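## Task

Lift the piece that sits on square C2 off the board and set it standing upright on the table, then carry the piece from A2 onto C2. Square names are read from the labels along the board's edge. When finished, all other squares must contain exactly what they had at the beginning, every piece left on the board must stand upright and lie wholly within its square, and nothing counts as done if it only stays in place because the robot is still holding or touching it.

## Robot and tools

Robot: one six-joint arm with a two-finger parallel gripper. The fingers point along the gripper's +z axis and close along its x axis. A flat block about 9 cm long projects toward the gripper's -y side and turns with it, so watch it near pieces. The reported hand point lies midway between the finger pads; fingertips extend 17.5 mm past it. Turning only the last joint moves that point around a 25 mm circle.

Frame: scene frame with its origin on the table top under the arm base, +z up, +y to the left when facing +x. Positions are in metres, orientation is a wxyz quaternion. The base may be slightly tilted, and the printed hand position gets less accurate at long reach.

Tool execute_actions, argument actions: a list that is empty (just report state) or holds exactly one item. A motion item is {"rows": [...], "steps": n} with 1 to 15 rows and steps 1 to 15 (default 15); each step lasts 1/30 s, one row is used per step, and the final row repeats if rows run out. A wait item is {"steps": n} with n up to 300; it sends nothing new and counts steps since the previous result, including your reply time. Optional pictures (true/false) controls whether camera images come back.

Each row is a single list of 9 numbers for the one arm, in this order: shoulder_pan, shoulder_lift, elbow, wrist_1, wrist_2, wrist_3, gripper position, gripper force_limit, gripper speed. The six joint values are absolute target angles in radians, the same values the Joint positions line shows (not offsets). Stated ranges: pan -3.142 to 3.142; shoulder lift -6.283 to 6.283; elbow 0.000 to 3.142; the three wrists -6.283 to 6.283. A target more than 0.010 rad beyond a range end, and farther out than the current angle, gets the call refused; real ends can be 0.010 rad off either way, and a joint pushed past its real end stops there with a note "joint sent to its limit". The last three numbers are each scaled to [-1, 1]: position +1 fully open (50 mm gap), pads meet near -0.65, -1 means close until something stops them; force_limit per pad about 20 N at -1, 102 N at 0, 185 N at +1 (actual up to ~17% more); speed of gap change 20 mm/s at -1, 85 at 0, 150 at +1.

Motion limits: commands are smoothed with about 0.17 s lag; per step each joint target is capped at 0.575 rad from its measured angle, and targets that would put the hand over 100 mm from where it is get scaled back. Large moves therefore need several calls or waits, and the arm may not have arrived when a result returns. Between calls the arm keeps heading to the last row you sent until it stalls.

Gripping: send position -1 and keep it; object_status 2 means closed onto something. 0 = moving, 1 = blocked while opening, 3 = reached the commanded position or pads met (usually nothing held). Any new position value resets status to 0 briefly. New force_limit or speed only apply after a position change of at least 0.01; to grip more gently, open first. The fingers re-close on their own if the grip slackens, except after a grip at force_limit -1, where status stays 2 even if the piece slips out. position_measured is in counts; gap in mm is about (250 - position_measured) x 0.202. Expect occasional brief tugs on a held piece.

Result lines: end-effector pose and velocities; Joint positions and velocities in column order; Wrist force and torque in the gripper's own axes (noisy, offset up to ~4 N, saturating near 50 N, "no reading" is harmless; contact force points from the surface into the arm). "joint command not followed" means a clearance check altered targets; HELD marks steps where your row was partly or fully not sent.

Faults to avoid: joint contact torque reaching its limit (139 N m for pan, lift, elbow; 26 N m for each wrist, held weight included) or any external force of 150 N stops the arm for 10 s and drops the rest of the call. Holding loads heats motors; MOTOR HOT appears from 70 °C and at 85 °C brakes lock until cooled. Do not drop, slam or hard-press pieces, and never knock anything off the table.

Tool zoom_image: camera is cam_head_left (896x504), cam_head_right (896x504) or cam_wrist (504x504 fisheye); region [x0, y0, x1, y1] in that camera's pixels from the top-left, at most 504 by 504. It enlarges the latest image. Calibration (intrinsics and world-to-camera poses) is given for each camera and may be a few mm or degrees off.

Tool finished_scene, argument scene (1 or 2): ends that scene permanently, grades it and starts the next one, whose task appears in the result. Make sure pieces rest freely and the gripper has let go before calling it.

Each tool is called after "Request:" as name(argument=value, ...) on one line, values as JSON.

## Session

I'll start by looking at the scene.

Request:
execute_actions(actions=[])

Scene clock: 0.00 s of 4400.00 s.
end_effector_position=(+0.2076, -0.6512, +0.1648) position_measured=3 object_status=3 end_effector_quat_wxyz=(-0.046, +0.201, +0.793, +0.574) end_effector_velocity=(+0.000, +0.001, -0.000) end_effector_angular_velocity=(+0.001, +0.000, +0.000)
Joint positions: [-1.454 -0.877  0.625 -0.708 -1.361 -2.766]
Joint velocities: [ 0.001  0.001  0.001  0.    -0.     0.001]
Wrist force (N, on the end effector, along its own x y z axes, offset not removed): no reading
Wrist torque (N m, same axes, about the end effector's origin, offset not removed): no reading

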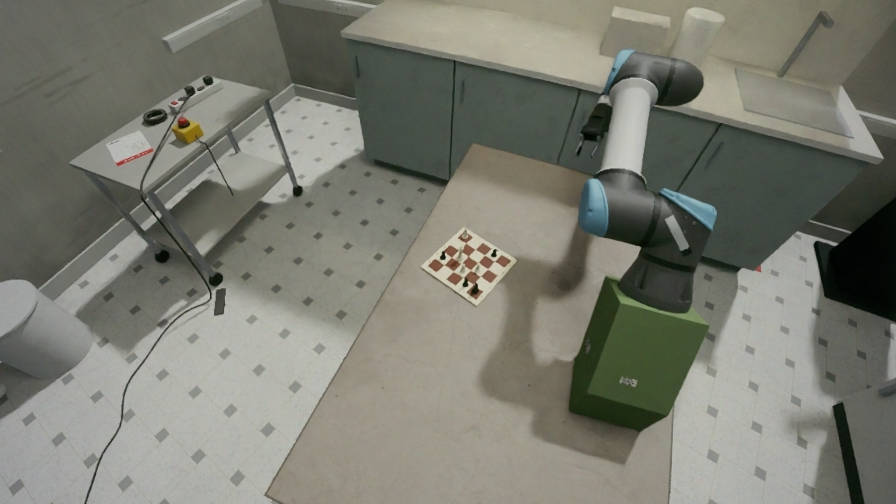

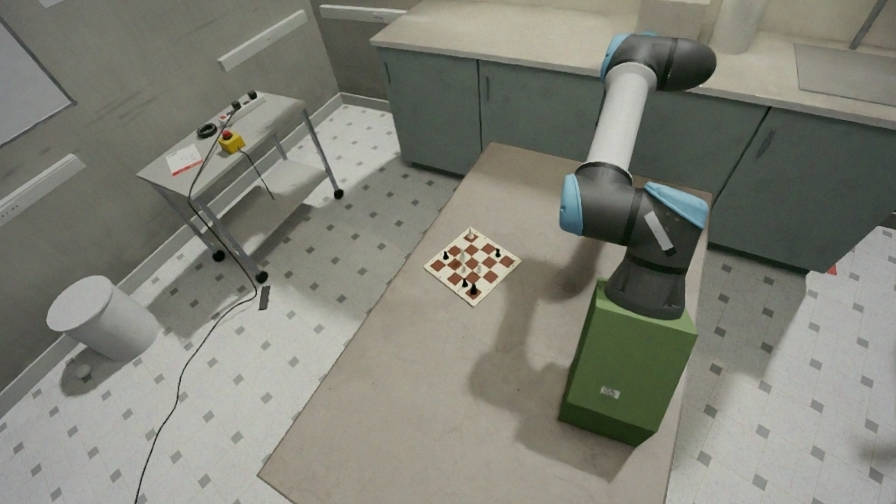

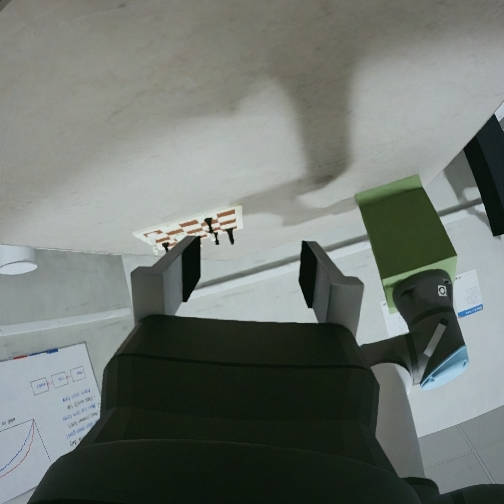

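Request:
zoom_image(camera="cam_head_left", region=[410, 215, 530, 315])

Request:
zoom_image(camera="cam_head_right", region=[410, 215, 530, 315])

Region (410, 215, 530, 315) of cam_head_left's 896x504 image, scaled by 4.200, with more detail than that image has.

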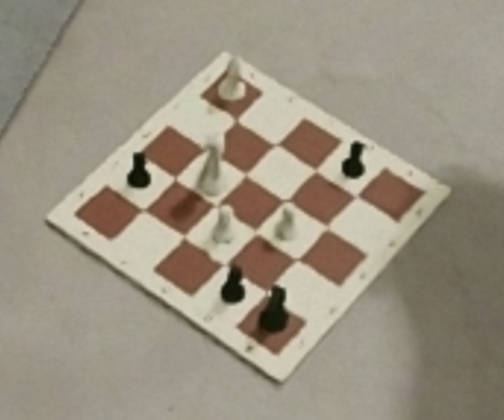

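Region (410, 215, 530, 315) of cam_head_right's 896x504 image, scaled by 4.200, with more detail than that image has.

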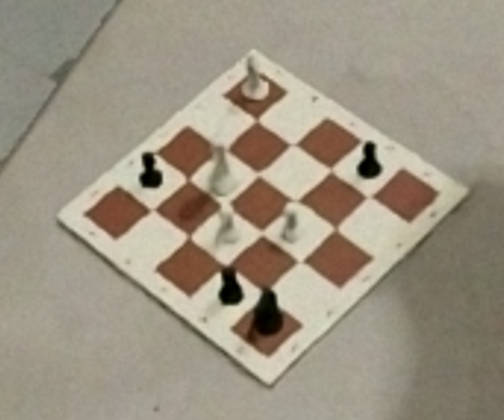

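Request:
zoom_image(camera="cam_head_left", region=[418, 255, 490, 310])

Request:
zoom_image(camera="cam_wrist", region=[125, 190, 255, 270])

Region (418, 255, 490, 310) of cam_head_left's 896x504 image, scaled by 7.000, with more detail than that image has; it fills the top 385 rows of this view, and the rest is white.

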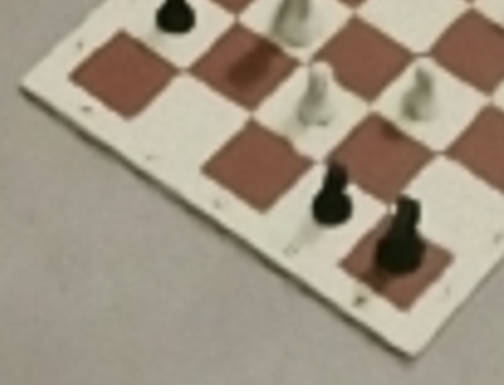

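Region (125, 190, 255, 270) of cam_wrist's 504x504 image, scaled by 3.877, with more detail than that image has; it fills the top 310 rows of this view, and the rest is white.

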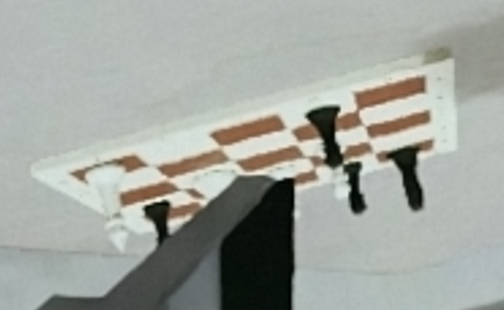

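Request:
execute_actions(actions=[{"rows": [[-0.2054,-1.3739,2.5201,-2.9656,-2.1378,-3.195,1,-0.5,0]], "steps": 15}], pictures=false)

Request:
execute_actions(actions=[{"steps": 60}], pictures=false)

Scene clock: 52.83 s of 4400.00 s.
end_effector_position=(+0.4107, -0.5028, +0.2350) position_measured=3 object_status=3 end_effector_quat_wxyz=(-0.115, -0.371, +0.860, +0.330) end_effector_velocity=(+0.379, +0.499, +0.027) end_effector_angular_velocity=(-0.392, -0.709, +1.444)
Joint positions: [-0.801 -1.254  1.279 -1.361 -1.913 -3.094]
Joint velocities: [ 1.205 -0.305  1.204 -1.195 -0.558 -0.254]
Wrist force (N, on the end effector, along its own x y z axes, offset not removed): [-3.3 -0.6 -1.4]
Wrist torque (N m, same axes, about the end effector's origin, offset not removed): [-0.19 0.41 0.04]
Steps of this call (steps 1 to 90: nothing new was sent; then 49.33 s passed at rest; steps 91 to 105: all 15 steps of this action). Readings (joint positions | what the end effector reports):
91: [-1.453 -0.878 0.626 -0.709 -1.362 -2.767] | position_measured=3 object_status=3
92: [-1.442 -0.889 0.638 -0.721 -1.374 -2.779] | position_measured=3 object_status=3
94: [-1.358 -0.962 0.722 -0.805 -1.458 -2.851] | position_measured=3 object_status=3
98: [-1.133 -1.127 0.947 -1.029 -1.682 -2.988] | position_measured=3 object_status=3
105: the state above

Scene clock: 54.83 s of 4400.00 s.
end_effector_position=(+0.4007, -0.1174, +0.2011) position_measured=3 object_status=3 end_effector_quat_wxyz=(-0.000, -0.591, +0.806, +0.000) end_effector_velocity=(+0.001, -0.001, +0.000) end_effector_angular_velocity=(-0.001, -0.002, -0.001)
Joint positions: [-0.205 -1.374  2.52  -2.966 -2.138 -3.195]
Joint velocities: [ 0.     0.    -0.002 -0.    -0.     0.   ]
Wrist force (N, on the end effector, along its own x y z axes, offset not removed): [-2.7 1.6 0.1]
Wrist torque (N m, same axes, about the end effector's origin, offset not removed): [0.24 0.27 0.10]
Steps of this call (steps 1 to 60: the robot went on to your last target). Readings (joint positions | what the end effector reports):
1: [-0.761 -1.264 1.319 -1.401 -1.931 -3.103] | position_measured=3 object_status=3
2: [-0.722 -1.272 1.358 -1.441 -1.948 -3.110] | position_measured=3 object_status=3
4: [-0.646 -1.288 1.438 -1.521 -1.977 -3.123] | position_measured=3 object_status=3
8: [-0.507 -1.317 1.618 -1.700 -2.030 -3.147] | position_measured=3 object_status=3
60: the state above
The arm was judged still, so your last target was given up. Only a new action makes it travel on or press farther. Fingers that are still opening or closing keep moving.

Request:
execute_actions(actions=[])

Scene clock: 60.43 s of 4400.00 s.
end_effector_position=(+0.4007, -0.1174, +0.2011) position_measured=3 object_status=3 end_effector_quat_wxyz=(-0.000, -0.591, +0.806, +0.000) end_effector_velocity=(-0.000, -0.001, -0.000) end_effector_angular_velocity=(-0.001, +0.001, -0.002)
Joint positions: [-0.205 -1.374  2.52  -2.966 -2.138 -3.195]
Joint velocities: [-0.001 -0.     0.     0.    -0.001  0.001]
Wrist force (N, on the end effector, along its own x y z axes, offset not removed): [-3.3 1.2 -0.8]
Wrist torque (N m, same axes, about the end effector's origin, offset not removed): [0.14 0.33 0.12]
Steps of this call (steps 1 to 90: nothing new was sent; then 2.60 s passed at rest). Readings (joint positions | what the end effector reports):
1: [-0.205 -1.374 2.520 -2.966 -2.138 -3.195] | position_measured=3 object_status=3
2: [-0.205 -1.374 2.520 -2.966 -2.138 -3.195] | position_measured=3 object_status=3
4: [-0.205 -1.374 2.520 -2.966 -2.138 -3.195] | position_measured=3 object_status=3
8: [-0.205 -1.374 2.520 -2.966 -2.138 -3.195] | position_measured=3 object_status=3
90: the state above
camera_calibration (this result's frames):
cam_wrist: T_world_to_cam=[[-0.25792, -0.965573, -0.033854, -0.00440338], [-0.943187, 0.244035, 0.225488, 0.37122], [-0.209463, 0.0900884, -0.973658, 0.438718], [0, 0, 0, 1]] pos_world=[0.44089, -0.134366, 0.343307]

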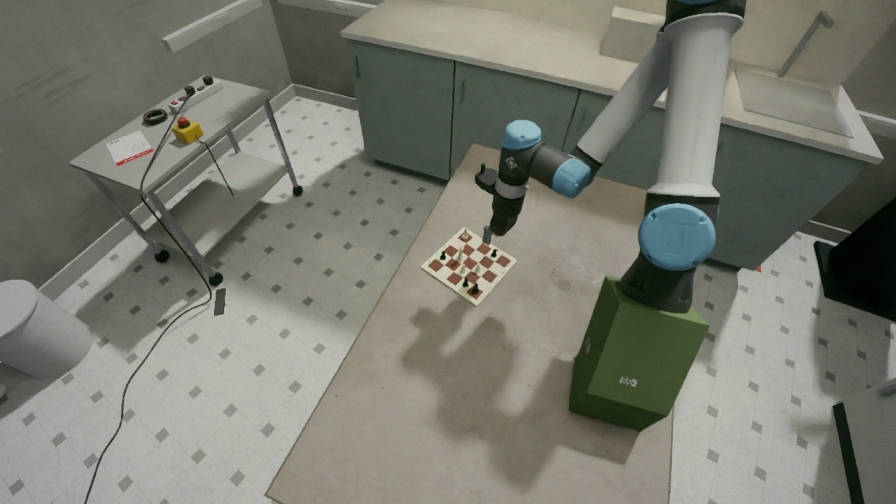

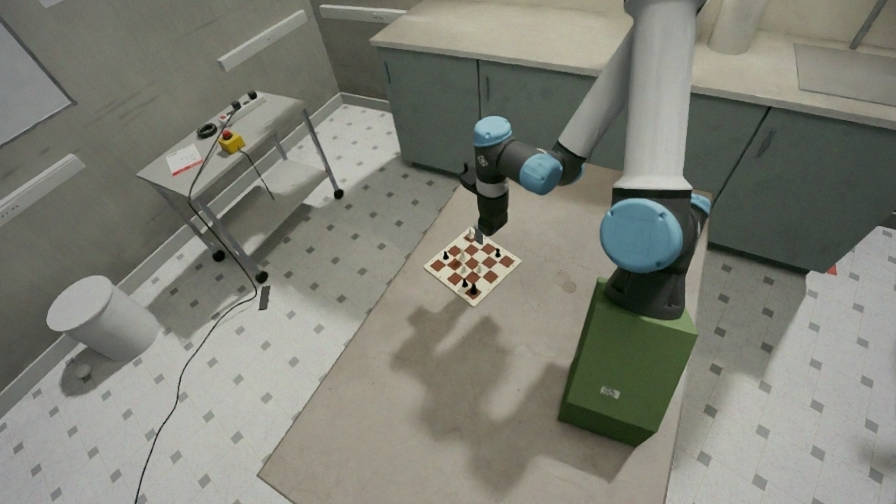

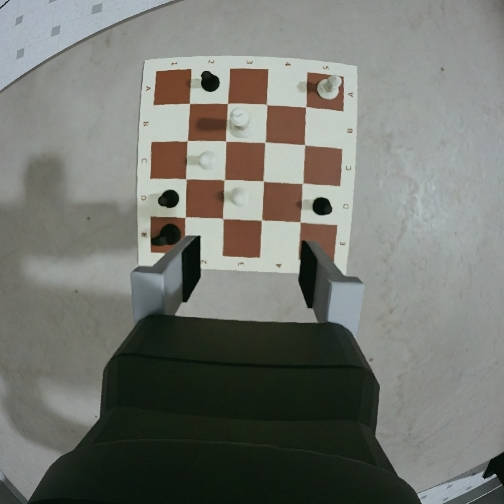

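Request:
zoom_image(camera="cam_wrist", region=[130, 50, 270, 190])

Region (130, 50, 270, 190) of cam_wrist's 504x504 image, scaled by 3.600, with more detail than that image has.

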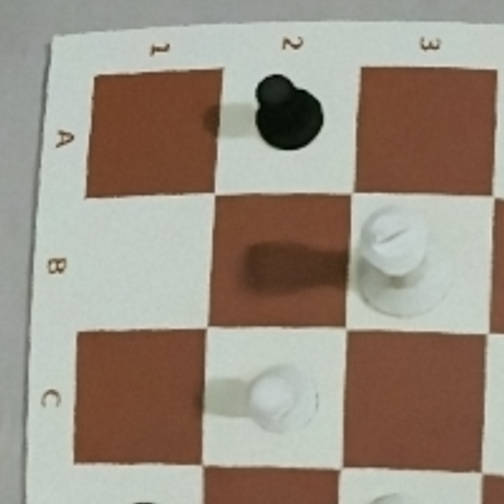

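Request:
zoom_image(camera="cam_wrist", region=[130, 180, 370, 330])

Region (130, 180, 370, 330) of cam_wrist's 504x504 image, scaled by 2.100, with more detail than that image has; it fills the top 315 rows of this view, and the rest is white.

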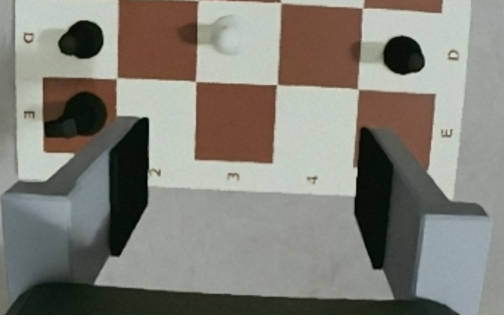

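Request:
execute_actions(actions=[{"rows": [[-0.2353,-0.9160,2.3341,-3.2560,-2.1308,-3.2322,0.41,-0.5,0]], "steps": 15}], pictures=false)

Request:
execute_actions(actions=[{"steps": 15}])

Scene clock: 98.97 s of 4400.00 s.
end_effector_position=(+0.4654, -0.0832, +0.0919) position_measured=91 object_status=3 end_effector_quat_wxyz=(+0.000, -0.592, +0.806, -0.001) end_effector_velocity=(-0.001, +0.015, -0.023) end_effector_angular_velocity=(+0.006, +0.016, +0.011)
Joint positions: [-0.235 -0.923  2.336 -3.253 -2.131 -3.232]
Joint velocities: [-0.002  0.079 -0.022 -0.039  0.    -0.003]
Wrist force (N, on the end effector, along its own x y z axes, offset not removed): [-2.1 2.5 0.1]
Wrist torque (N m, same axes, about the end effector's origin, offset not removed): [0.30 0.19 0.05]
Steps of this call (steps 1 to 90: nothing new was sent; then 35.03 s passed at rest; steps 91 to 105: all 15 steps of this action). Readings (joint positions | what the end effector reports):
91: [-0.206 -1.373 2.519 -2.967 -2.138 -3.196] | position_measured=12 object_status=0
92: [-0.210 -1.361 2.508 -2.978 -2.137 -3.201] | position_measured=26 object_status=0
94: [-0.220 -1.274 2.448 -3.058 -2.135 -3.213] | position_measured=54 object_status=0
98: [-0.231 -1.025 2.364 -3.203 -2.132 -3.227] | position_measured=91 object_status=0
105: the state above

Scene clock: 99.47 s of 4400.00 s.
end_effector_position=(+0.4654, -0.0820, +0.0899) position_measured=91 object_status=3 end_effector_quat_wxyz=(-0.000, -0.593, +0.805, -0.000) end_effector_velocity=(-0.000, +0.001, -0.000) end_effector_angular_velocity=(-0.000, +0.001, +0.001)
Joint positions: [-0.235 -0.916  2.334 -3.256 -2.131 -3.232]
Joint velocities: [ 0.001  0.001  0.    -0.    -0.001  0.   ]
Wrist force (N, on the end effector, along its own x y z axes, offset not removed): [-2.0 1.0 2.2]
Wrist torque (N m, same axes, about the end effector's origin, offset not removed): [0.35 0.28 -0.01]
Steps of this call (steps 1 to 15: the robot went on to your last target). Readings (joint positions | what the end effector reports):
1: [-0.235 -0.921 2.335 -3.254 -2.131 -3.232] | position_measured=91 object_status=3
2: [-0.235 -0.919 2.335 -3.255 -2.131 -3.232] | position_measured=91 object_status=3
4: [-0.235 -0.917 2.334 -3.255 -2.131 -3.232] | position_measured=91 object_status=3
8: [-0.235 -0.916 2.334 -3.256 -2.131 -3.232] | position_measured=91 object_status=3
15: the state above
The arm was judged still, so your last target was given up. Only a new action makes it travel on or press farther. Fingers that are still opening or closing keep moving.
camera_calibration (this result's frames):
cam_wrist: T_world_to_cam=[[-0.255152, -0.966331, -0.033209, 0.0413218], [-0.943876, 0.241478, 0.225359, 0.448757], [-0.209752, 0.0888458, -0.97371, 0.340901], [0, 0, 0, 1]] pos_world=[0.505618, -0.098722, 0.232179]

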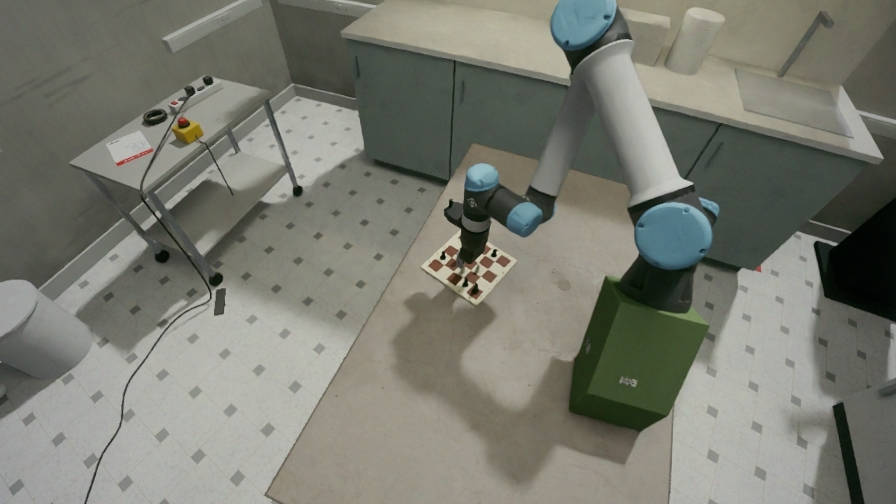

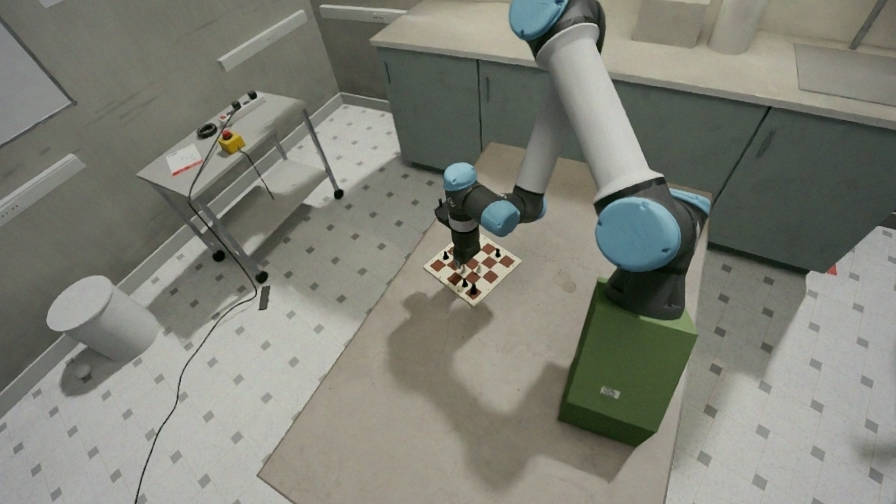

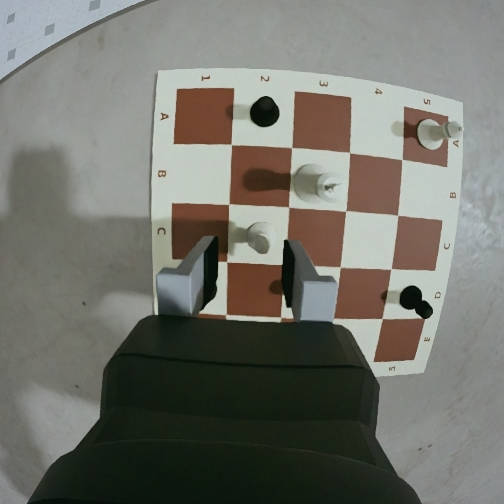

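Request:
zoom_image(camera="cam_wrist", region=[200, 190, 320, 290])

Request:
zoom_image(camera="cam_wrist", region=[200, 70, 360, 220])

Region (200, 190, 320, 290) of cam_wrist's 504x504 image, scaled by 4.200, with more detail than that image has.

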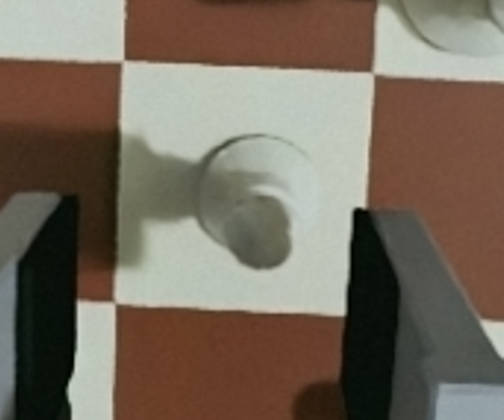

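Region (200, 70, 360, 220) of cam_wrist's 504x504 image, scaled by 3.150, with more detail than that image has; it fills the top 472 rows of this view, and the rest is white.

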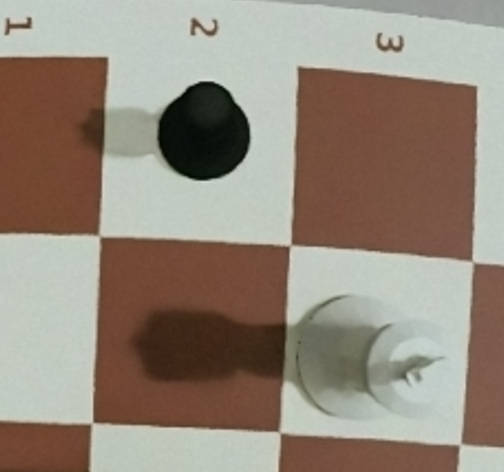

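Request:
execute_actions(actions=[{"rows": [[-0.2843,-0.8358,2.3230,-3.3541,-2.1172,-3.2875,0.41,-0.5,0]], "steps": 15}], pictures=false)

Request:
execute_actions(actions=[{"steps": 8}])

Scene clock: 116.90 s of 4400.00 s.
end_effector_position=(+0.4619, -0.0863, +0.0601) position_measured=91 object_status=3 end_effector_quat_wxyz=(-0.000, -0.593, +0.805, -0.000) end_effector_velocity=(+0.000, -0.000, -0.002) end_effector_angular_velocity=(-0.001, -0.001, -0.000)
Joint positions: [-0.284 -0.836  2.323 -3.354 -2.117 -3.287]
Joint velocities: [-0.002  0.006 -0.002 -0.006 -0.    -0.003]
Wrist force (N, on the end effector, along its own x y z axes, offset not removed): [-1.2 -0.1 -1.3]
Wrist torque (N m, same axes, about the end effector's origin, offset not removed): [-0.06 -0.02 0.07]
Steps of this call (steps 1 to 90: nothing new was sent; then 13.93 s passed at rest; steps 91 to 105: all 15 steps of this action). Readings (joint positions | what the end effector reports):
91: [-0.236 -0.915 2.334 -3.257 -2.130 -3.233] | position_measured=91 object_status=3
92: [-0.245 -0.904 2.331 -3.269 -2.127 -3.243] | position_measured=91 object_status=3
94: [-0.265 -0.870 2.327 -3.311 -2.122 -3.266] | position_measured=91 object_status=3
98: [-0.280 -0.843 2.324 -3.345 -2.118 -3.283] | position_measured=91 object_status=3
105: the state above

Scene clock: 117.17 s of 4400.00 s.
end_effector_position=(+0.4619, -0.0863, +0.0599) position_measured=91 object_status=3 end_effector_quat_wxyz=(-0.000, -0.593, +0.805, -0.000) end_effector_velocity=(+0.000, -0.000, -0.000) end_effector_angular_velocity=(-0.001, +0.000, +0.000)
Joint positions: [-0.284 -0.836  2.323 -3.354 -2.117 -3.287]
Joint velocities: [-0.     0.001 -0.001 -0.    -0.001 -0.001]
Wrist force (N, on the end effector, along its own x y z axes, offset not removed): [-2.2 -0.4 -2.4]
Wrist torque (N m, same axes, about the end effector's origin, offset not removed): [-0.08 0.19 0.06]
Steps of this call (steps 1 to 8: the robot went on to your last target). Readings (joint positions | what the end effector reports):
1: [-0.284 -0.836 2.323 -3.354 -2.117 -3.287] | position_measured=91 object_status=3
2: [-0.284 -0.836 2.323 -3.354 -2.117 -3.287] | position_measured=91 object_status=3
4: [-0.284 -0.836 2.323 -3.354 -2.117 -3.287] | position_measured=91 object_status=3
8: the state above
camera_calibration (this result's frames):
cam_wrist: T_world_to_cam=[[-0.255132, -0.966336, -0.0332004, 0.0352947], [-0.943865, 0.241454, 0.225432, 0.453281], [-0.209827, 0.0888517, -0.973693, 0.311371], [0, 0, 0, 1]] pos_world=[0.502174, -0.103006, 0.202168]

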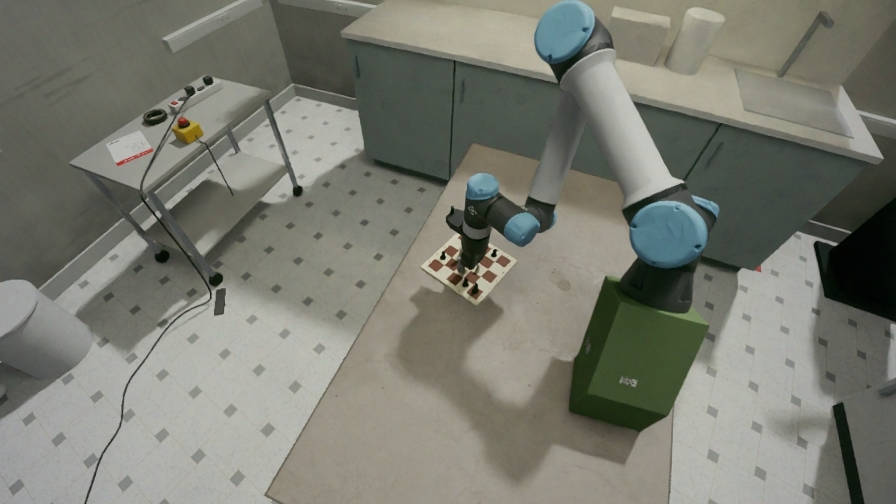

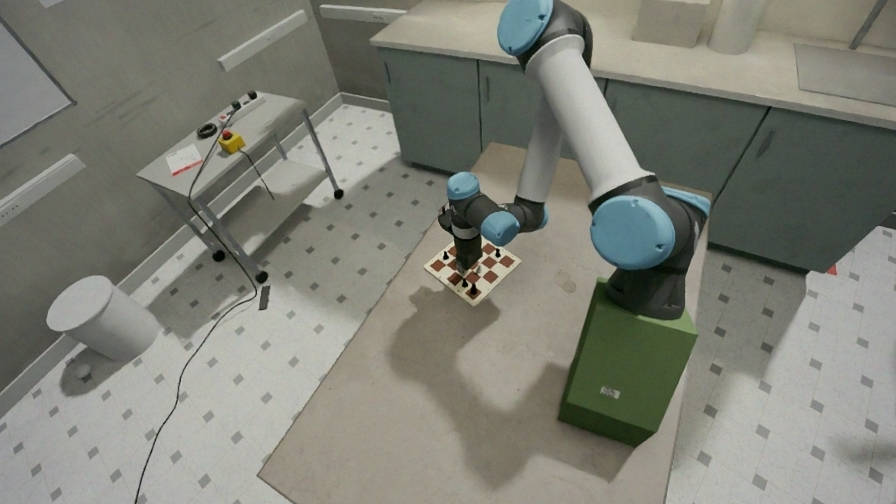

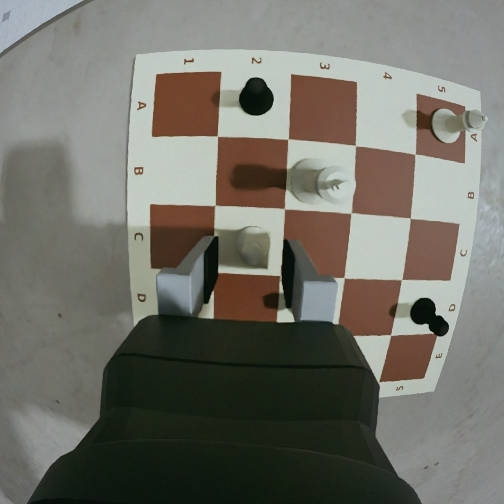

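Request:
zoom_image(camera="cam_wrist", region=[195, 190, 315, 290])

Request:
zoom_image(camera="cam_wrist", region=[195, 50, 315, 150])

Region (195, 190, 315, 290) of cam_wrist's 504x504 image, scaled by 4.200, with more detail than that image has.

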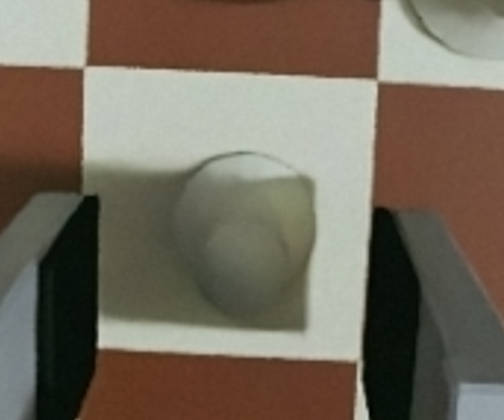

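Region (195, 50, 315, 150) of cam_wrist's 504x504 image, scaled by 4.200, with more detail than that image has.

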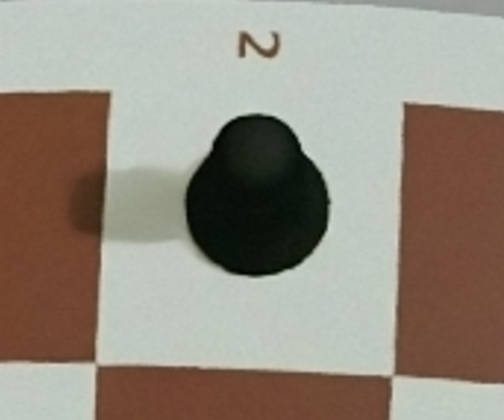

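Request:
execute_actions(actions=[{"rows": [[-0.3037,-0.7981,2.3084,-3.3883,-2.1114,-3.3092,0.41,-0.5,0],[-0.3037,-0.7981,2.3084,-3.3883,-2.1114,-3.3092,0.41,-0.5,0],[-0.3037,-0.7981,2.3084,-3.3883,-2.1114,-3.3092,0.41,-0.5,0],[-0.3037,-0.7981,2.3084,-3.3883,-2.1114,-3.3092,0.41,-0.5,0],[-0.3037,-0.7981,2.3084,-3.3883,-2.1114,-3.3092,0.41,-0.5,0],[-0.3037,-0.7981,2.3084,-3.3883,-2.1114,-3.3092,0.41,-0.5,0],[-0.3037,-0.7981,2.3084,-3.3883,-2.1114,-3.3092,0.41,-0.5,0],[-0.3037,-0.7981,2.3084,-3.3883,-2.1114,-3.3092,-1,-0.5,-0.3]], "steps": 15}], pictures=false)

Request:
execute_actions(actions=[{"steps": 10}])

Scene clock: 132.57 s of 4400.00 s.
end_effector_position=(+0.4629, -0.0878, +0.0459) position_measured=173 object_status=0 end_effector_quat_wxyz=(-0.000, -0.593, +0.805, -0.000) end_effector_velocity=(-0.000, +0.000, -0.001) end_effector_angular_velocity=(+0.001, +0.000, +0.001)
Joint positions: [-0.304 -0.798  2.308 -3.388 -2.111 -3.309]
Joint velocities: [-0.001  0.002 -0.    -0.002  0.001 -0.002]
Wrist force (N, on the end effector, along its own x y z axes, offset not removed): [-2.7 0.5 -0.4]
Wrist torque (N m, same axes, about the end effector's origin, offset not removed): [0.02 0.43 0.13]
Steps of this call (steps 1 to 15: the robot went on to your last target; steps 16 to 90: nothing new was sent; then 11.90 s passed at rest; steps 91 to 105: all 15 steps of this action). Readings (joint positions | what the end effector reports):
91: [-0.285 -0.835 2.322 -3.355 -2.117 -3.288] | position_measured=91 object_status=3
92: [-0.289 -0.828 2.319 -3.362 -2.116 -3.293] | position_measured=91 object_status=3
94: [-0.297 -0.812 2.314 -3.375 -2.113 -3.301] | position_measured=91 object_status=3
98: [-0.302 -0.801 2.309 -3.386 -2.112 -3.308] | position_measured=98 object_status=0
105: the state above

Scene clock: 132.90 s of 4400.00 s.
end_effector_position=(+0.4629, -0.0878, +0.0459) position_measured=203 object_status=2 end_effector_quat_wxyz=(-0.000, -0.593, +0.805, -0.000) end_effector_velocity=(+0.001, +0.000, -0.000) end_effector_angular_velocity=(+0.001, -0.001, -0.001)
Joint positions: [-0.304 -0.798  2.308 -3.388 -2.111 -3.309]
Joint velocities: [-0.     0.    -0.001 -0.     0.002  0.   ]
Wrist force (N, on the end effector, along its own x y z axes, offset not removed): [-3.4 8.3 -25.8]
Wrist torque (N m, same axes, about the end effector's origin, offset not removed): [0.60 0.38 0.15]
Steps of this call (steps 1 to 10: the robot went on to your last target). Readings (joint positions | what the end effector reports):
1: [-0.304 -0.798 2.308 -3.388 -2.111 -3.309] | position_measured=184 object_status=0
2: [-0.304 -0.798 2.308 -3.388 -2.111 -3.309] | position_measured=195 object_status=0
4: [-0.304 -0.798 2.308 -3.388 -2.111 -3.309] | position_measured=203 object_status=0
8: [-0.304 -0.798 2.308 -3.388 -2.111 -3.309] | position_measured=203 object_status=0
10: the state above
camera_calibration (this result's frames):
cam_wrist: T_world_to_cam=[[-0.255084, -0.966347, -0.0332424, 0.0336061], [-0.9439, 0.241408, 0.225332, 0.45776], [-0.209724, 0.0888561, -0.973715, 0.298042], [0, 0, 0, 1]] pos_world=[0.503158, -0.104514, 0.188177]

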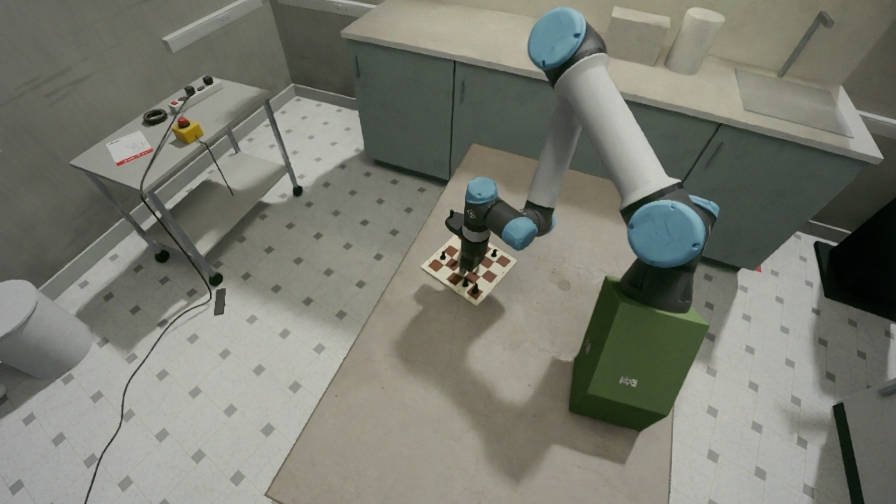

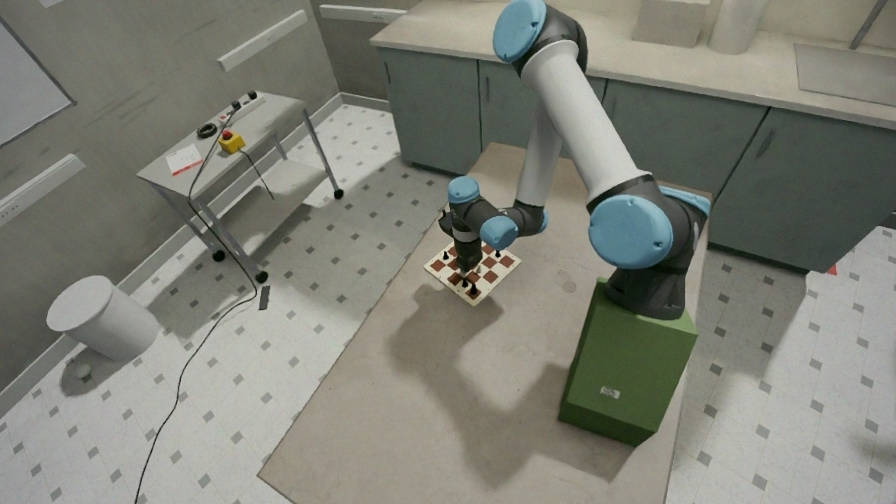

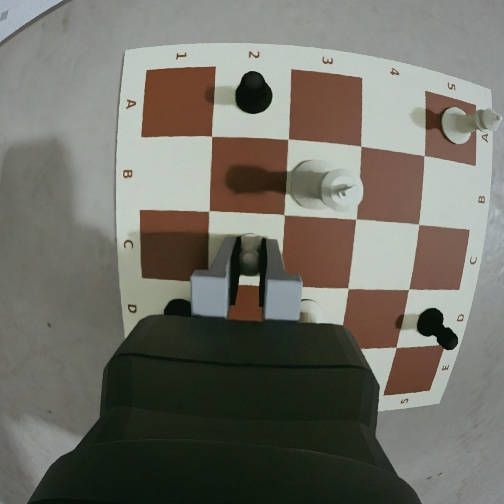

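Request:
zoom_image(camera="cam_wrist", region=[200, 210, 300, 300])

Region (200, 210, 300, 300) of cam_wrist's 504x504 image, scaled by 5.040, with more detail than that image has; it fills the top 454 rows of this view, and the rest is white.

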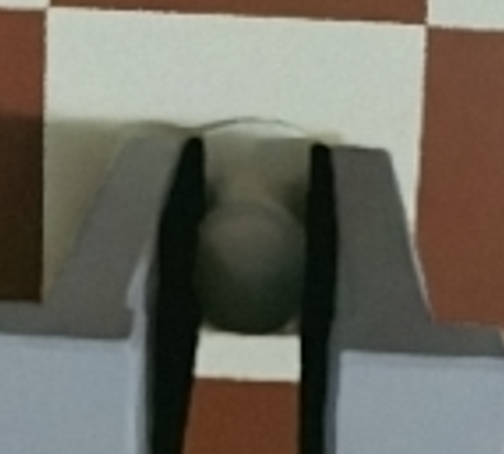

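Request:
execute_actions(actions=[{"rows": [[-0.3025,-0.8010,2.3092,-3.3855,-2.1118,-3.3078,-1,-0.5,-0.3],[-0.3012,-0.8039,2.3100,-3.3827,-2.1121,-3.3064,-1,-0.5,-0.3],[-0.3000,-0.8067,2.3108,-3.3800,-2.1125,-3.3050,-1,-0.5,-0.3]], "steps": 12}])

Scene clock: 144.03 s of 4400.00 s.
end_effector_position=(+0.4630, -0.0878, +0.0487) position_measured=203 object_status=2 end_effector_quat_wxyz=(-0.000, -0.593, +0.805, -0.000) end_effector_velocity=(+0.000, -0.000, +0.001) end_effector_angular_velocity=(-0.000, -0.000, -0.001)
Joint positions: [-0.3   -0.806  2.311 -3.38  -2.112 -3.305]
Joint velocities: [ 0.001 -0.003  0.001  0.002 -0.     0.001]
Wrist force (N, on the end effector, along its own x y z axes, offset not removed): [-2.9 1.6 -0.3]
Wrist torque (N m, same axes, about the end effector's origin, offset not removed): [0.28 0.36 0.07]
Steps of this call (steps 1 to 15: the robot went on to your last target; steps 16 to 90: nothing new was sent; then 7.73 s passed at rest; steps 91 to 102: all 12 steps of this action). Readings (joint positions | what the end effector reports):
91: [-0.304 -0.798 2.308 -3.388 -2.111 -3.309] | position_measured=203 object_status=2
92: [-0.304 -0.799 2.308 -3.387 -2.111 -3.309] | position_measured=203 object_status=2
94: [-0.302 -0.802 2.309 -3.384 -2.112 -3.308] | position_measured=203 object_status=2
98: [-0.301 -0.805 2.310 -3.381 -2.112 -3.306] | position_measured=203 object_status=2
102: the state above
camera_calibration (this result's frames):
cam_wrist: T_world_to_cam=[[-0.255106, -0.96634, -0.0332718, 0.0337029], [-0.943841, 0.241399, 0.22559, 0.457155], [-0.209965, 0.0889527, -0.973654, 0.30092], [0, 0, 0, 1]] pos_world=[0.503262, -0.104556, 0.190984]

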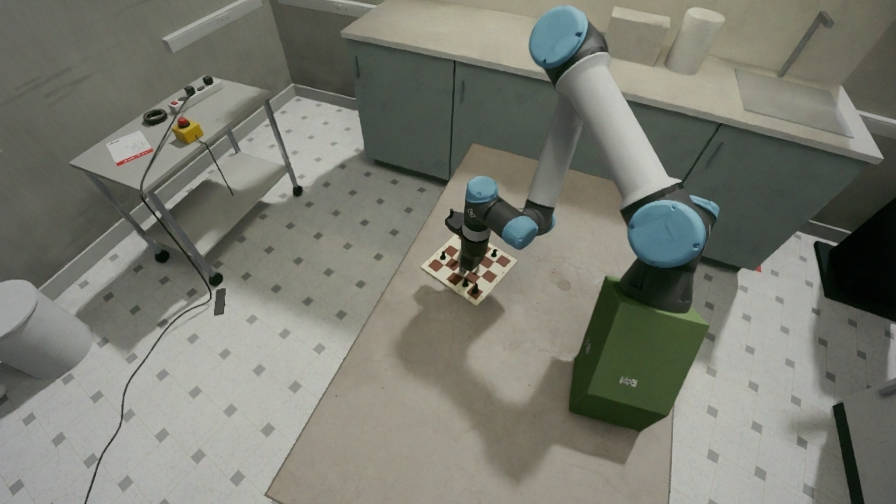

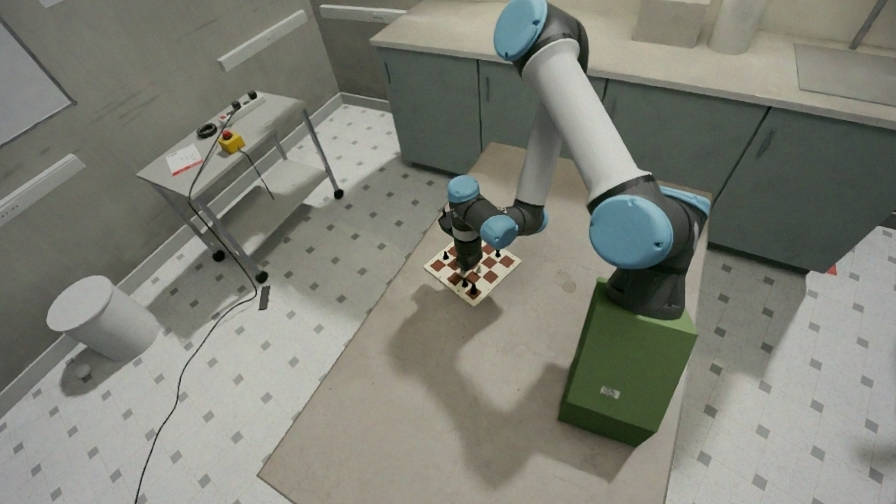

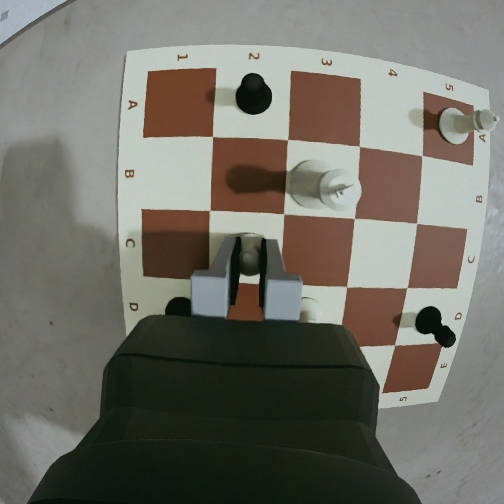

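Request:
zoom_image(camera="cam_wrist", region=[200, 210, 300, 300])

Region (200, 210, 300, 300) of cam_wrist's 504x504 image, scaled by 5.040, with more detail than that image has; it fills the top 454 rows of this view, and the rest is white.

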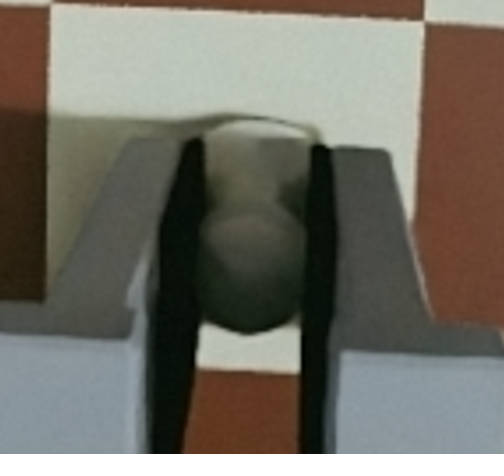

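Request:
execute_actions(actions=[{"rows": [[-0.2950,-0.8182,2.3140,-3.3689,-2.1140,-3.2994,-1,-0.5,-0.3],[-0.2900,-0.8297,2.3173,-3.3577,-2.1155,-3.2938,-1,-0.5,-0.3],[-0.2849,-0.8411,2.3205,-3.3466,-2.1169,-3.2881,-1,-0.5,-0.3],[-0.2799,-0.8526,2.3238,-3.3354,-2.1184,-3.2825,-1,-0.5,-0.3],[-0.2690,-0.8444,2.3169,-3.3297,-2.1209,-3.2698,-1,-0.5,-0.3],[-0.2515,-0.8314,2.3057,-3.3207,-2.1248,-3.2496,-1,-0.5,-0.3],[-0.2275,-0.8134,2.2905,-3.3082,-2.1302,-3.2217,-1,-0.5,-0.3],[-0.2013,-0.7938,2.2738,-3.2946,-2.1360,-3.1913,-1,-0.5,-0.3],[-0.1707,-0.7709,2.2544,-3.2788,-2.1429,-3.1559,-1,-0.5,-0.3],[-0.1401,-0.7480,2.2349,-3.2630,-2.1498,-3.1204,-1,-0.5,-0.3],[-0.1139,-0.7284,2.2182,-3.2494,-2.1556,-3.0900,-1,-0.5,-0.3],[-0.0899,-0.7104,2.2030,-3.2369,-2.1610,-3.0621,-1,-0.5,-0.3],[-0.0724,-0.6974,2.1918,-3.2279,-2.1650,-3.0419,-1,-0.5,-0.3],[-0.0637,-0.6908,2.1863,-3.2233,-2.1669,-3.0317,-1,-0.5,-0.3],[-0.0615,-0.6892,2.1849,-3.2222,-2.1674,-3.0292,-1,-0.5,-0.3]], "steps": 15}], pictures=false)

Request:
execute_actions(actions=[{"rows": [[-0.0640,-0.6841,2.1833,-3.2273,-2.1670,-3.0321,-1,-0.5,-0.3],[-0.0676,-0.6764,2.1808,-3.2350,-2.1664,-3.0365,-1,-0.5,-0.3],[-0.0726,-0.6662,2.1776,-3.2453,-2.1656,-3.0424,-1,-0.5,-0.3],[-0.0775,-0.6559,2.1743,-3.2555,-2.1648,-3.0482,-1,-0.5,-0.3],[-0.0812,-0.6482,2.1719,-3.2632,-2.1642,-3.0526,-1,-0.5,-0.3],[-0.0836,-0.6431,2.1702,-3.2684,-2.1638,-3.0555,-1,-0.5,-0.3]], "steps": 15}])

Scene clock: 164.10 s of 4400.00 s.
end_effector_position=(+0.4918, -0.0032, +0.0615) position_measured=203 object_status=2 end_effector_quat_wxyz=(-0.000, -0.593, +0.805, +0.001) end_effector_velocity=(+0.066, +0.277, +0.003) end_effector_angular_velocity=(-0.016, -0.018, -0.004)
Joint positions: [-0.11  -0.724  2.215 -3.247 -2.157 -3.087]
Joint velocities: [ 0.538  0.386 -0.327  0.266 -0.11   0.625]
Wrist force (N, on the end effector, along its own x y z axes, offset not removed): [-3.8 1.3 -0.1]
Wrist torque (N m, same axes, about the end effector's origin, offset not removed): [0.28 0.32 0.16]
Steps of this call (steps 1 to 15: the robot went on to your last target; steps 16 to 90: nothing new was sent; then 16.57 s passed at rest; steps 91 to 105: all 15 steps of this action). Readings (joint positions | what the end effector reports):
91: [-0.300 -0.807 2.311 -3.380 -2.113 -3.305] | position_measured=203 object_status=2
92: [-0.299 -0.810 2.312 -3.377 -2.113 -3.303] | position_measured=203 object_status=2
94: [-0.293 -0.822 2.315 -3.365 -2.115 -3.297] | position_measured=203 object_status=2
98: [-0.262 -0.830 2.309 -3.331 -2.123 -3.262] | position_measured=203 object_status=2
105: the state above

Scene clock: 164.60 s of 4400.00 s.
end_effector_position=(+0.4972, +0.0219, +0.0441) position_measured=203 object_status=2 end_effector_quat_wxyz=(-0.000, -0.593, +0.805, -0.000) end_effector_velocity=(+0.001, +0.000, -0.003) end_effector_angular_velocity=(-0.002, -0.001, -0.001)
Joint positions: [-0.083 -0.644  2.17  -3.268 -2.164 -3.055]
Joint velocities: [-0.003  0.009 -0.005 -0.007 -0.001 -0.003]
Wrist force (N, on the end effector, along its own x y z axes, offset not removed): [-2.5 3.6 -1.9]
Wrist torque (N m, same axes, about the end effector's origin, offset not removed): [0.56 0.34 0.15]
Steps of this call (steps 1 to 15: all 15 steps of this action). Readings (joint positions | what the end effector reports):
1: [-0.095 -0.713 2.205 -3.239 -2.160 -3.069] | position_measured=203 object_status=2
2: [-0.085 -0.704 2.198 -3.235 -2.163 -3.057] | position_measured=203 object_status=2
4: [-0.076 -0.687 2.188 -3.237 -2.164 -3.047] | position_measured=203 object_status=2
8: [-0.080 -0.656 2.175 -3.258 -2.165 -3.051] | position_measured=203 object_status=2
15: the state above
camera_calibration (this result's frames):
cam_wrist: T_world_to_cam=[[-0.255091, -0.966345, -0.0332503, 0.148326], [-0.94388, 0.241404, 0.225421, 0.464029], [-0.209808, 0.0888872, -0.973694, 0.293742], [0, 0, 0, 1]] pos_world=[0.537454, 0.00520591, 0.186345]

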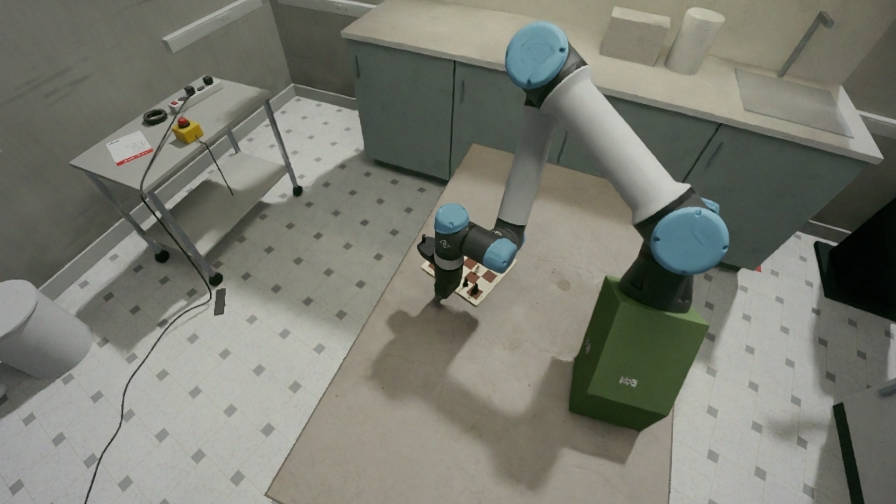

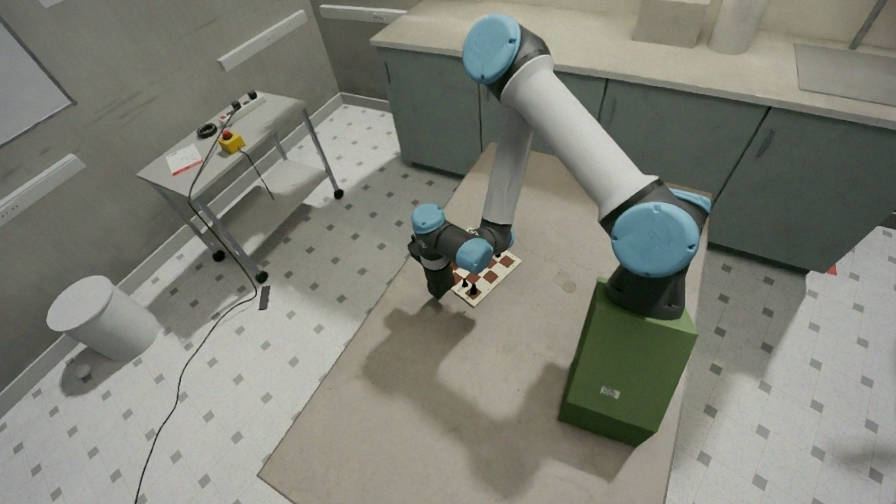

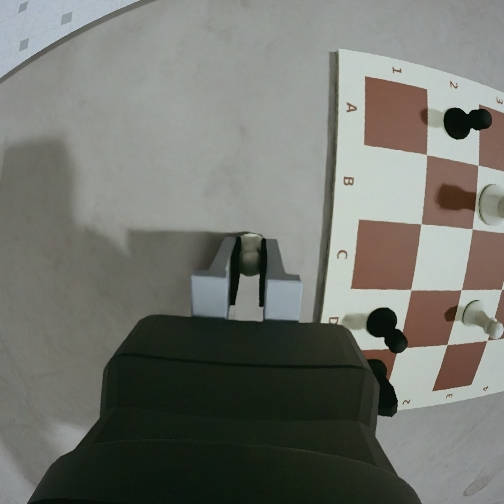

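Request:
zoom_image(camera="cam_wrist", region=[200, 180, 360, 300])

Region (200, 180, 360, 300) of cam_wrist's 504x504 image, scaled by 3.150, with more detail than that image has; it fills the top 378 rows of this view, and the rest is white.

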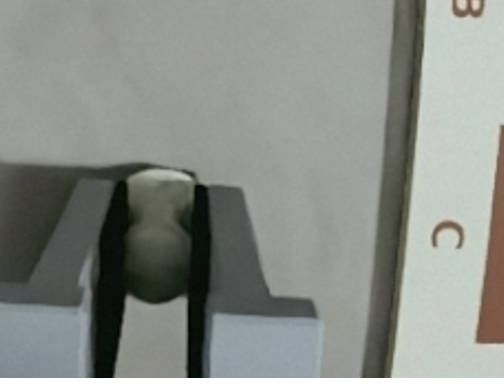

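Request:
execute_actions(actions=[{"rows": [[-0.0848,-0.6405,2.1694,-3.2710,-2.1636,-3.0570,-1,-0.5,-0.3],[-0.0861,-0.6380,2.1686,-3.2735,-2.1634,-3.0584,-1,-0.5,-0.3],[-0.0873,-0.6354,2.1677,-3.2761,-2.1632,-3.0599,-1,-0.5,-0.3]], "steps": 12}], pictures=false)

Scene clock: 168.93 s of 4400.00 s.
end_effector_position=(+0.4971, +0.0220, +0.0409) position_measured=203 object_status=2 end_effector_quat_wxyz=(-0.000, -0.593, +0.805, -0.000) end_effector_velocity=(+0.000, -0.000, -0.001) end_effector_angular_velocity=(+0.000, -0.001, -0.002)
Joint positions: [-0.087 -0.636  2.168 -3.276 -2.163 -3.06 ]
Joint velocities: [-0.002  0.002 -0.002 -0.002  0.001 -0.001]
Wrist force (N, on the end effector, along its own x y z axes, offset not removed): [-2.8 1.8 0.7]
Wrist torque (N m, same axes, about the end effector's origin, offset not removed): [0.31 0.38 0.02]
Steps of this call (steps 1 to 15: the robot went on to your last target; steps 16 to 90: nothing new was sent; then 0.93 s passed at rest; steps 91 to 102: all 12 steps of this action). Readings (joint positions | what the end effector reports):
91: [-0.084 -0.643 2.170 -3.269 -2.164 -3.056] | position_measured=203 object_status=2
92: [-0.084 -0.642 2.170 -3.269 -2.164 -3.056] | position_measured=203 object_status=2
94: [-0.085 -0.640 2.169 -3.272 -2.164 -3.058] | position_measured=203 object_status=2
98: [-0.087 -0.636 2.168 -3.275 -2.163 -3.059] | position_measured=203 object_status=2
102: the state above


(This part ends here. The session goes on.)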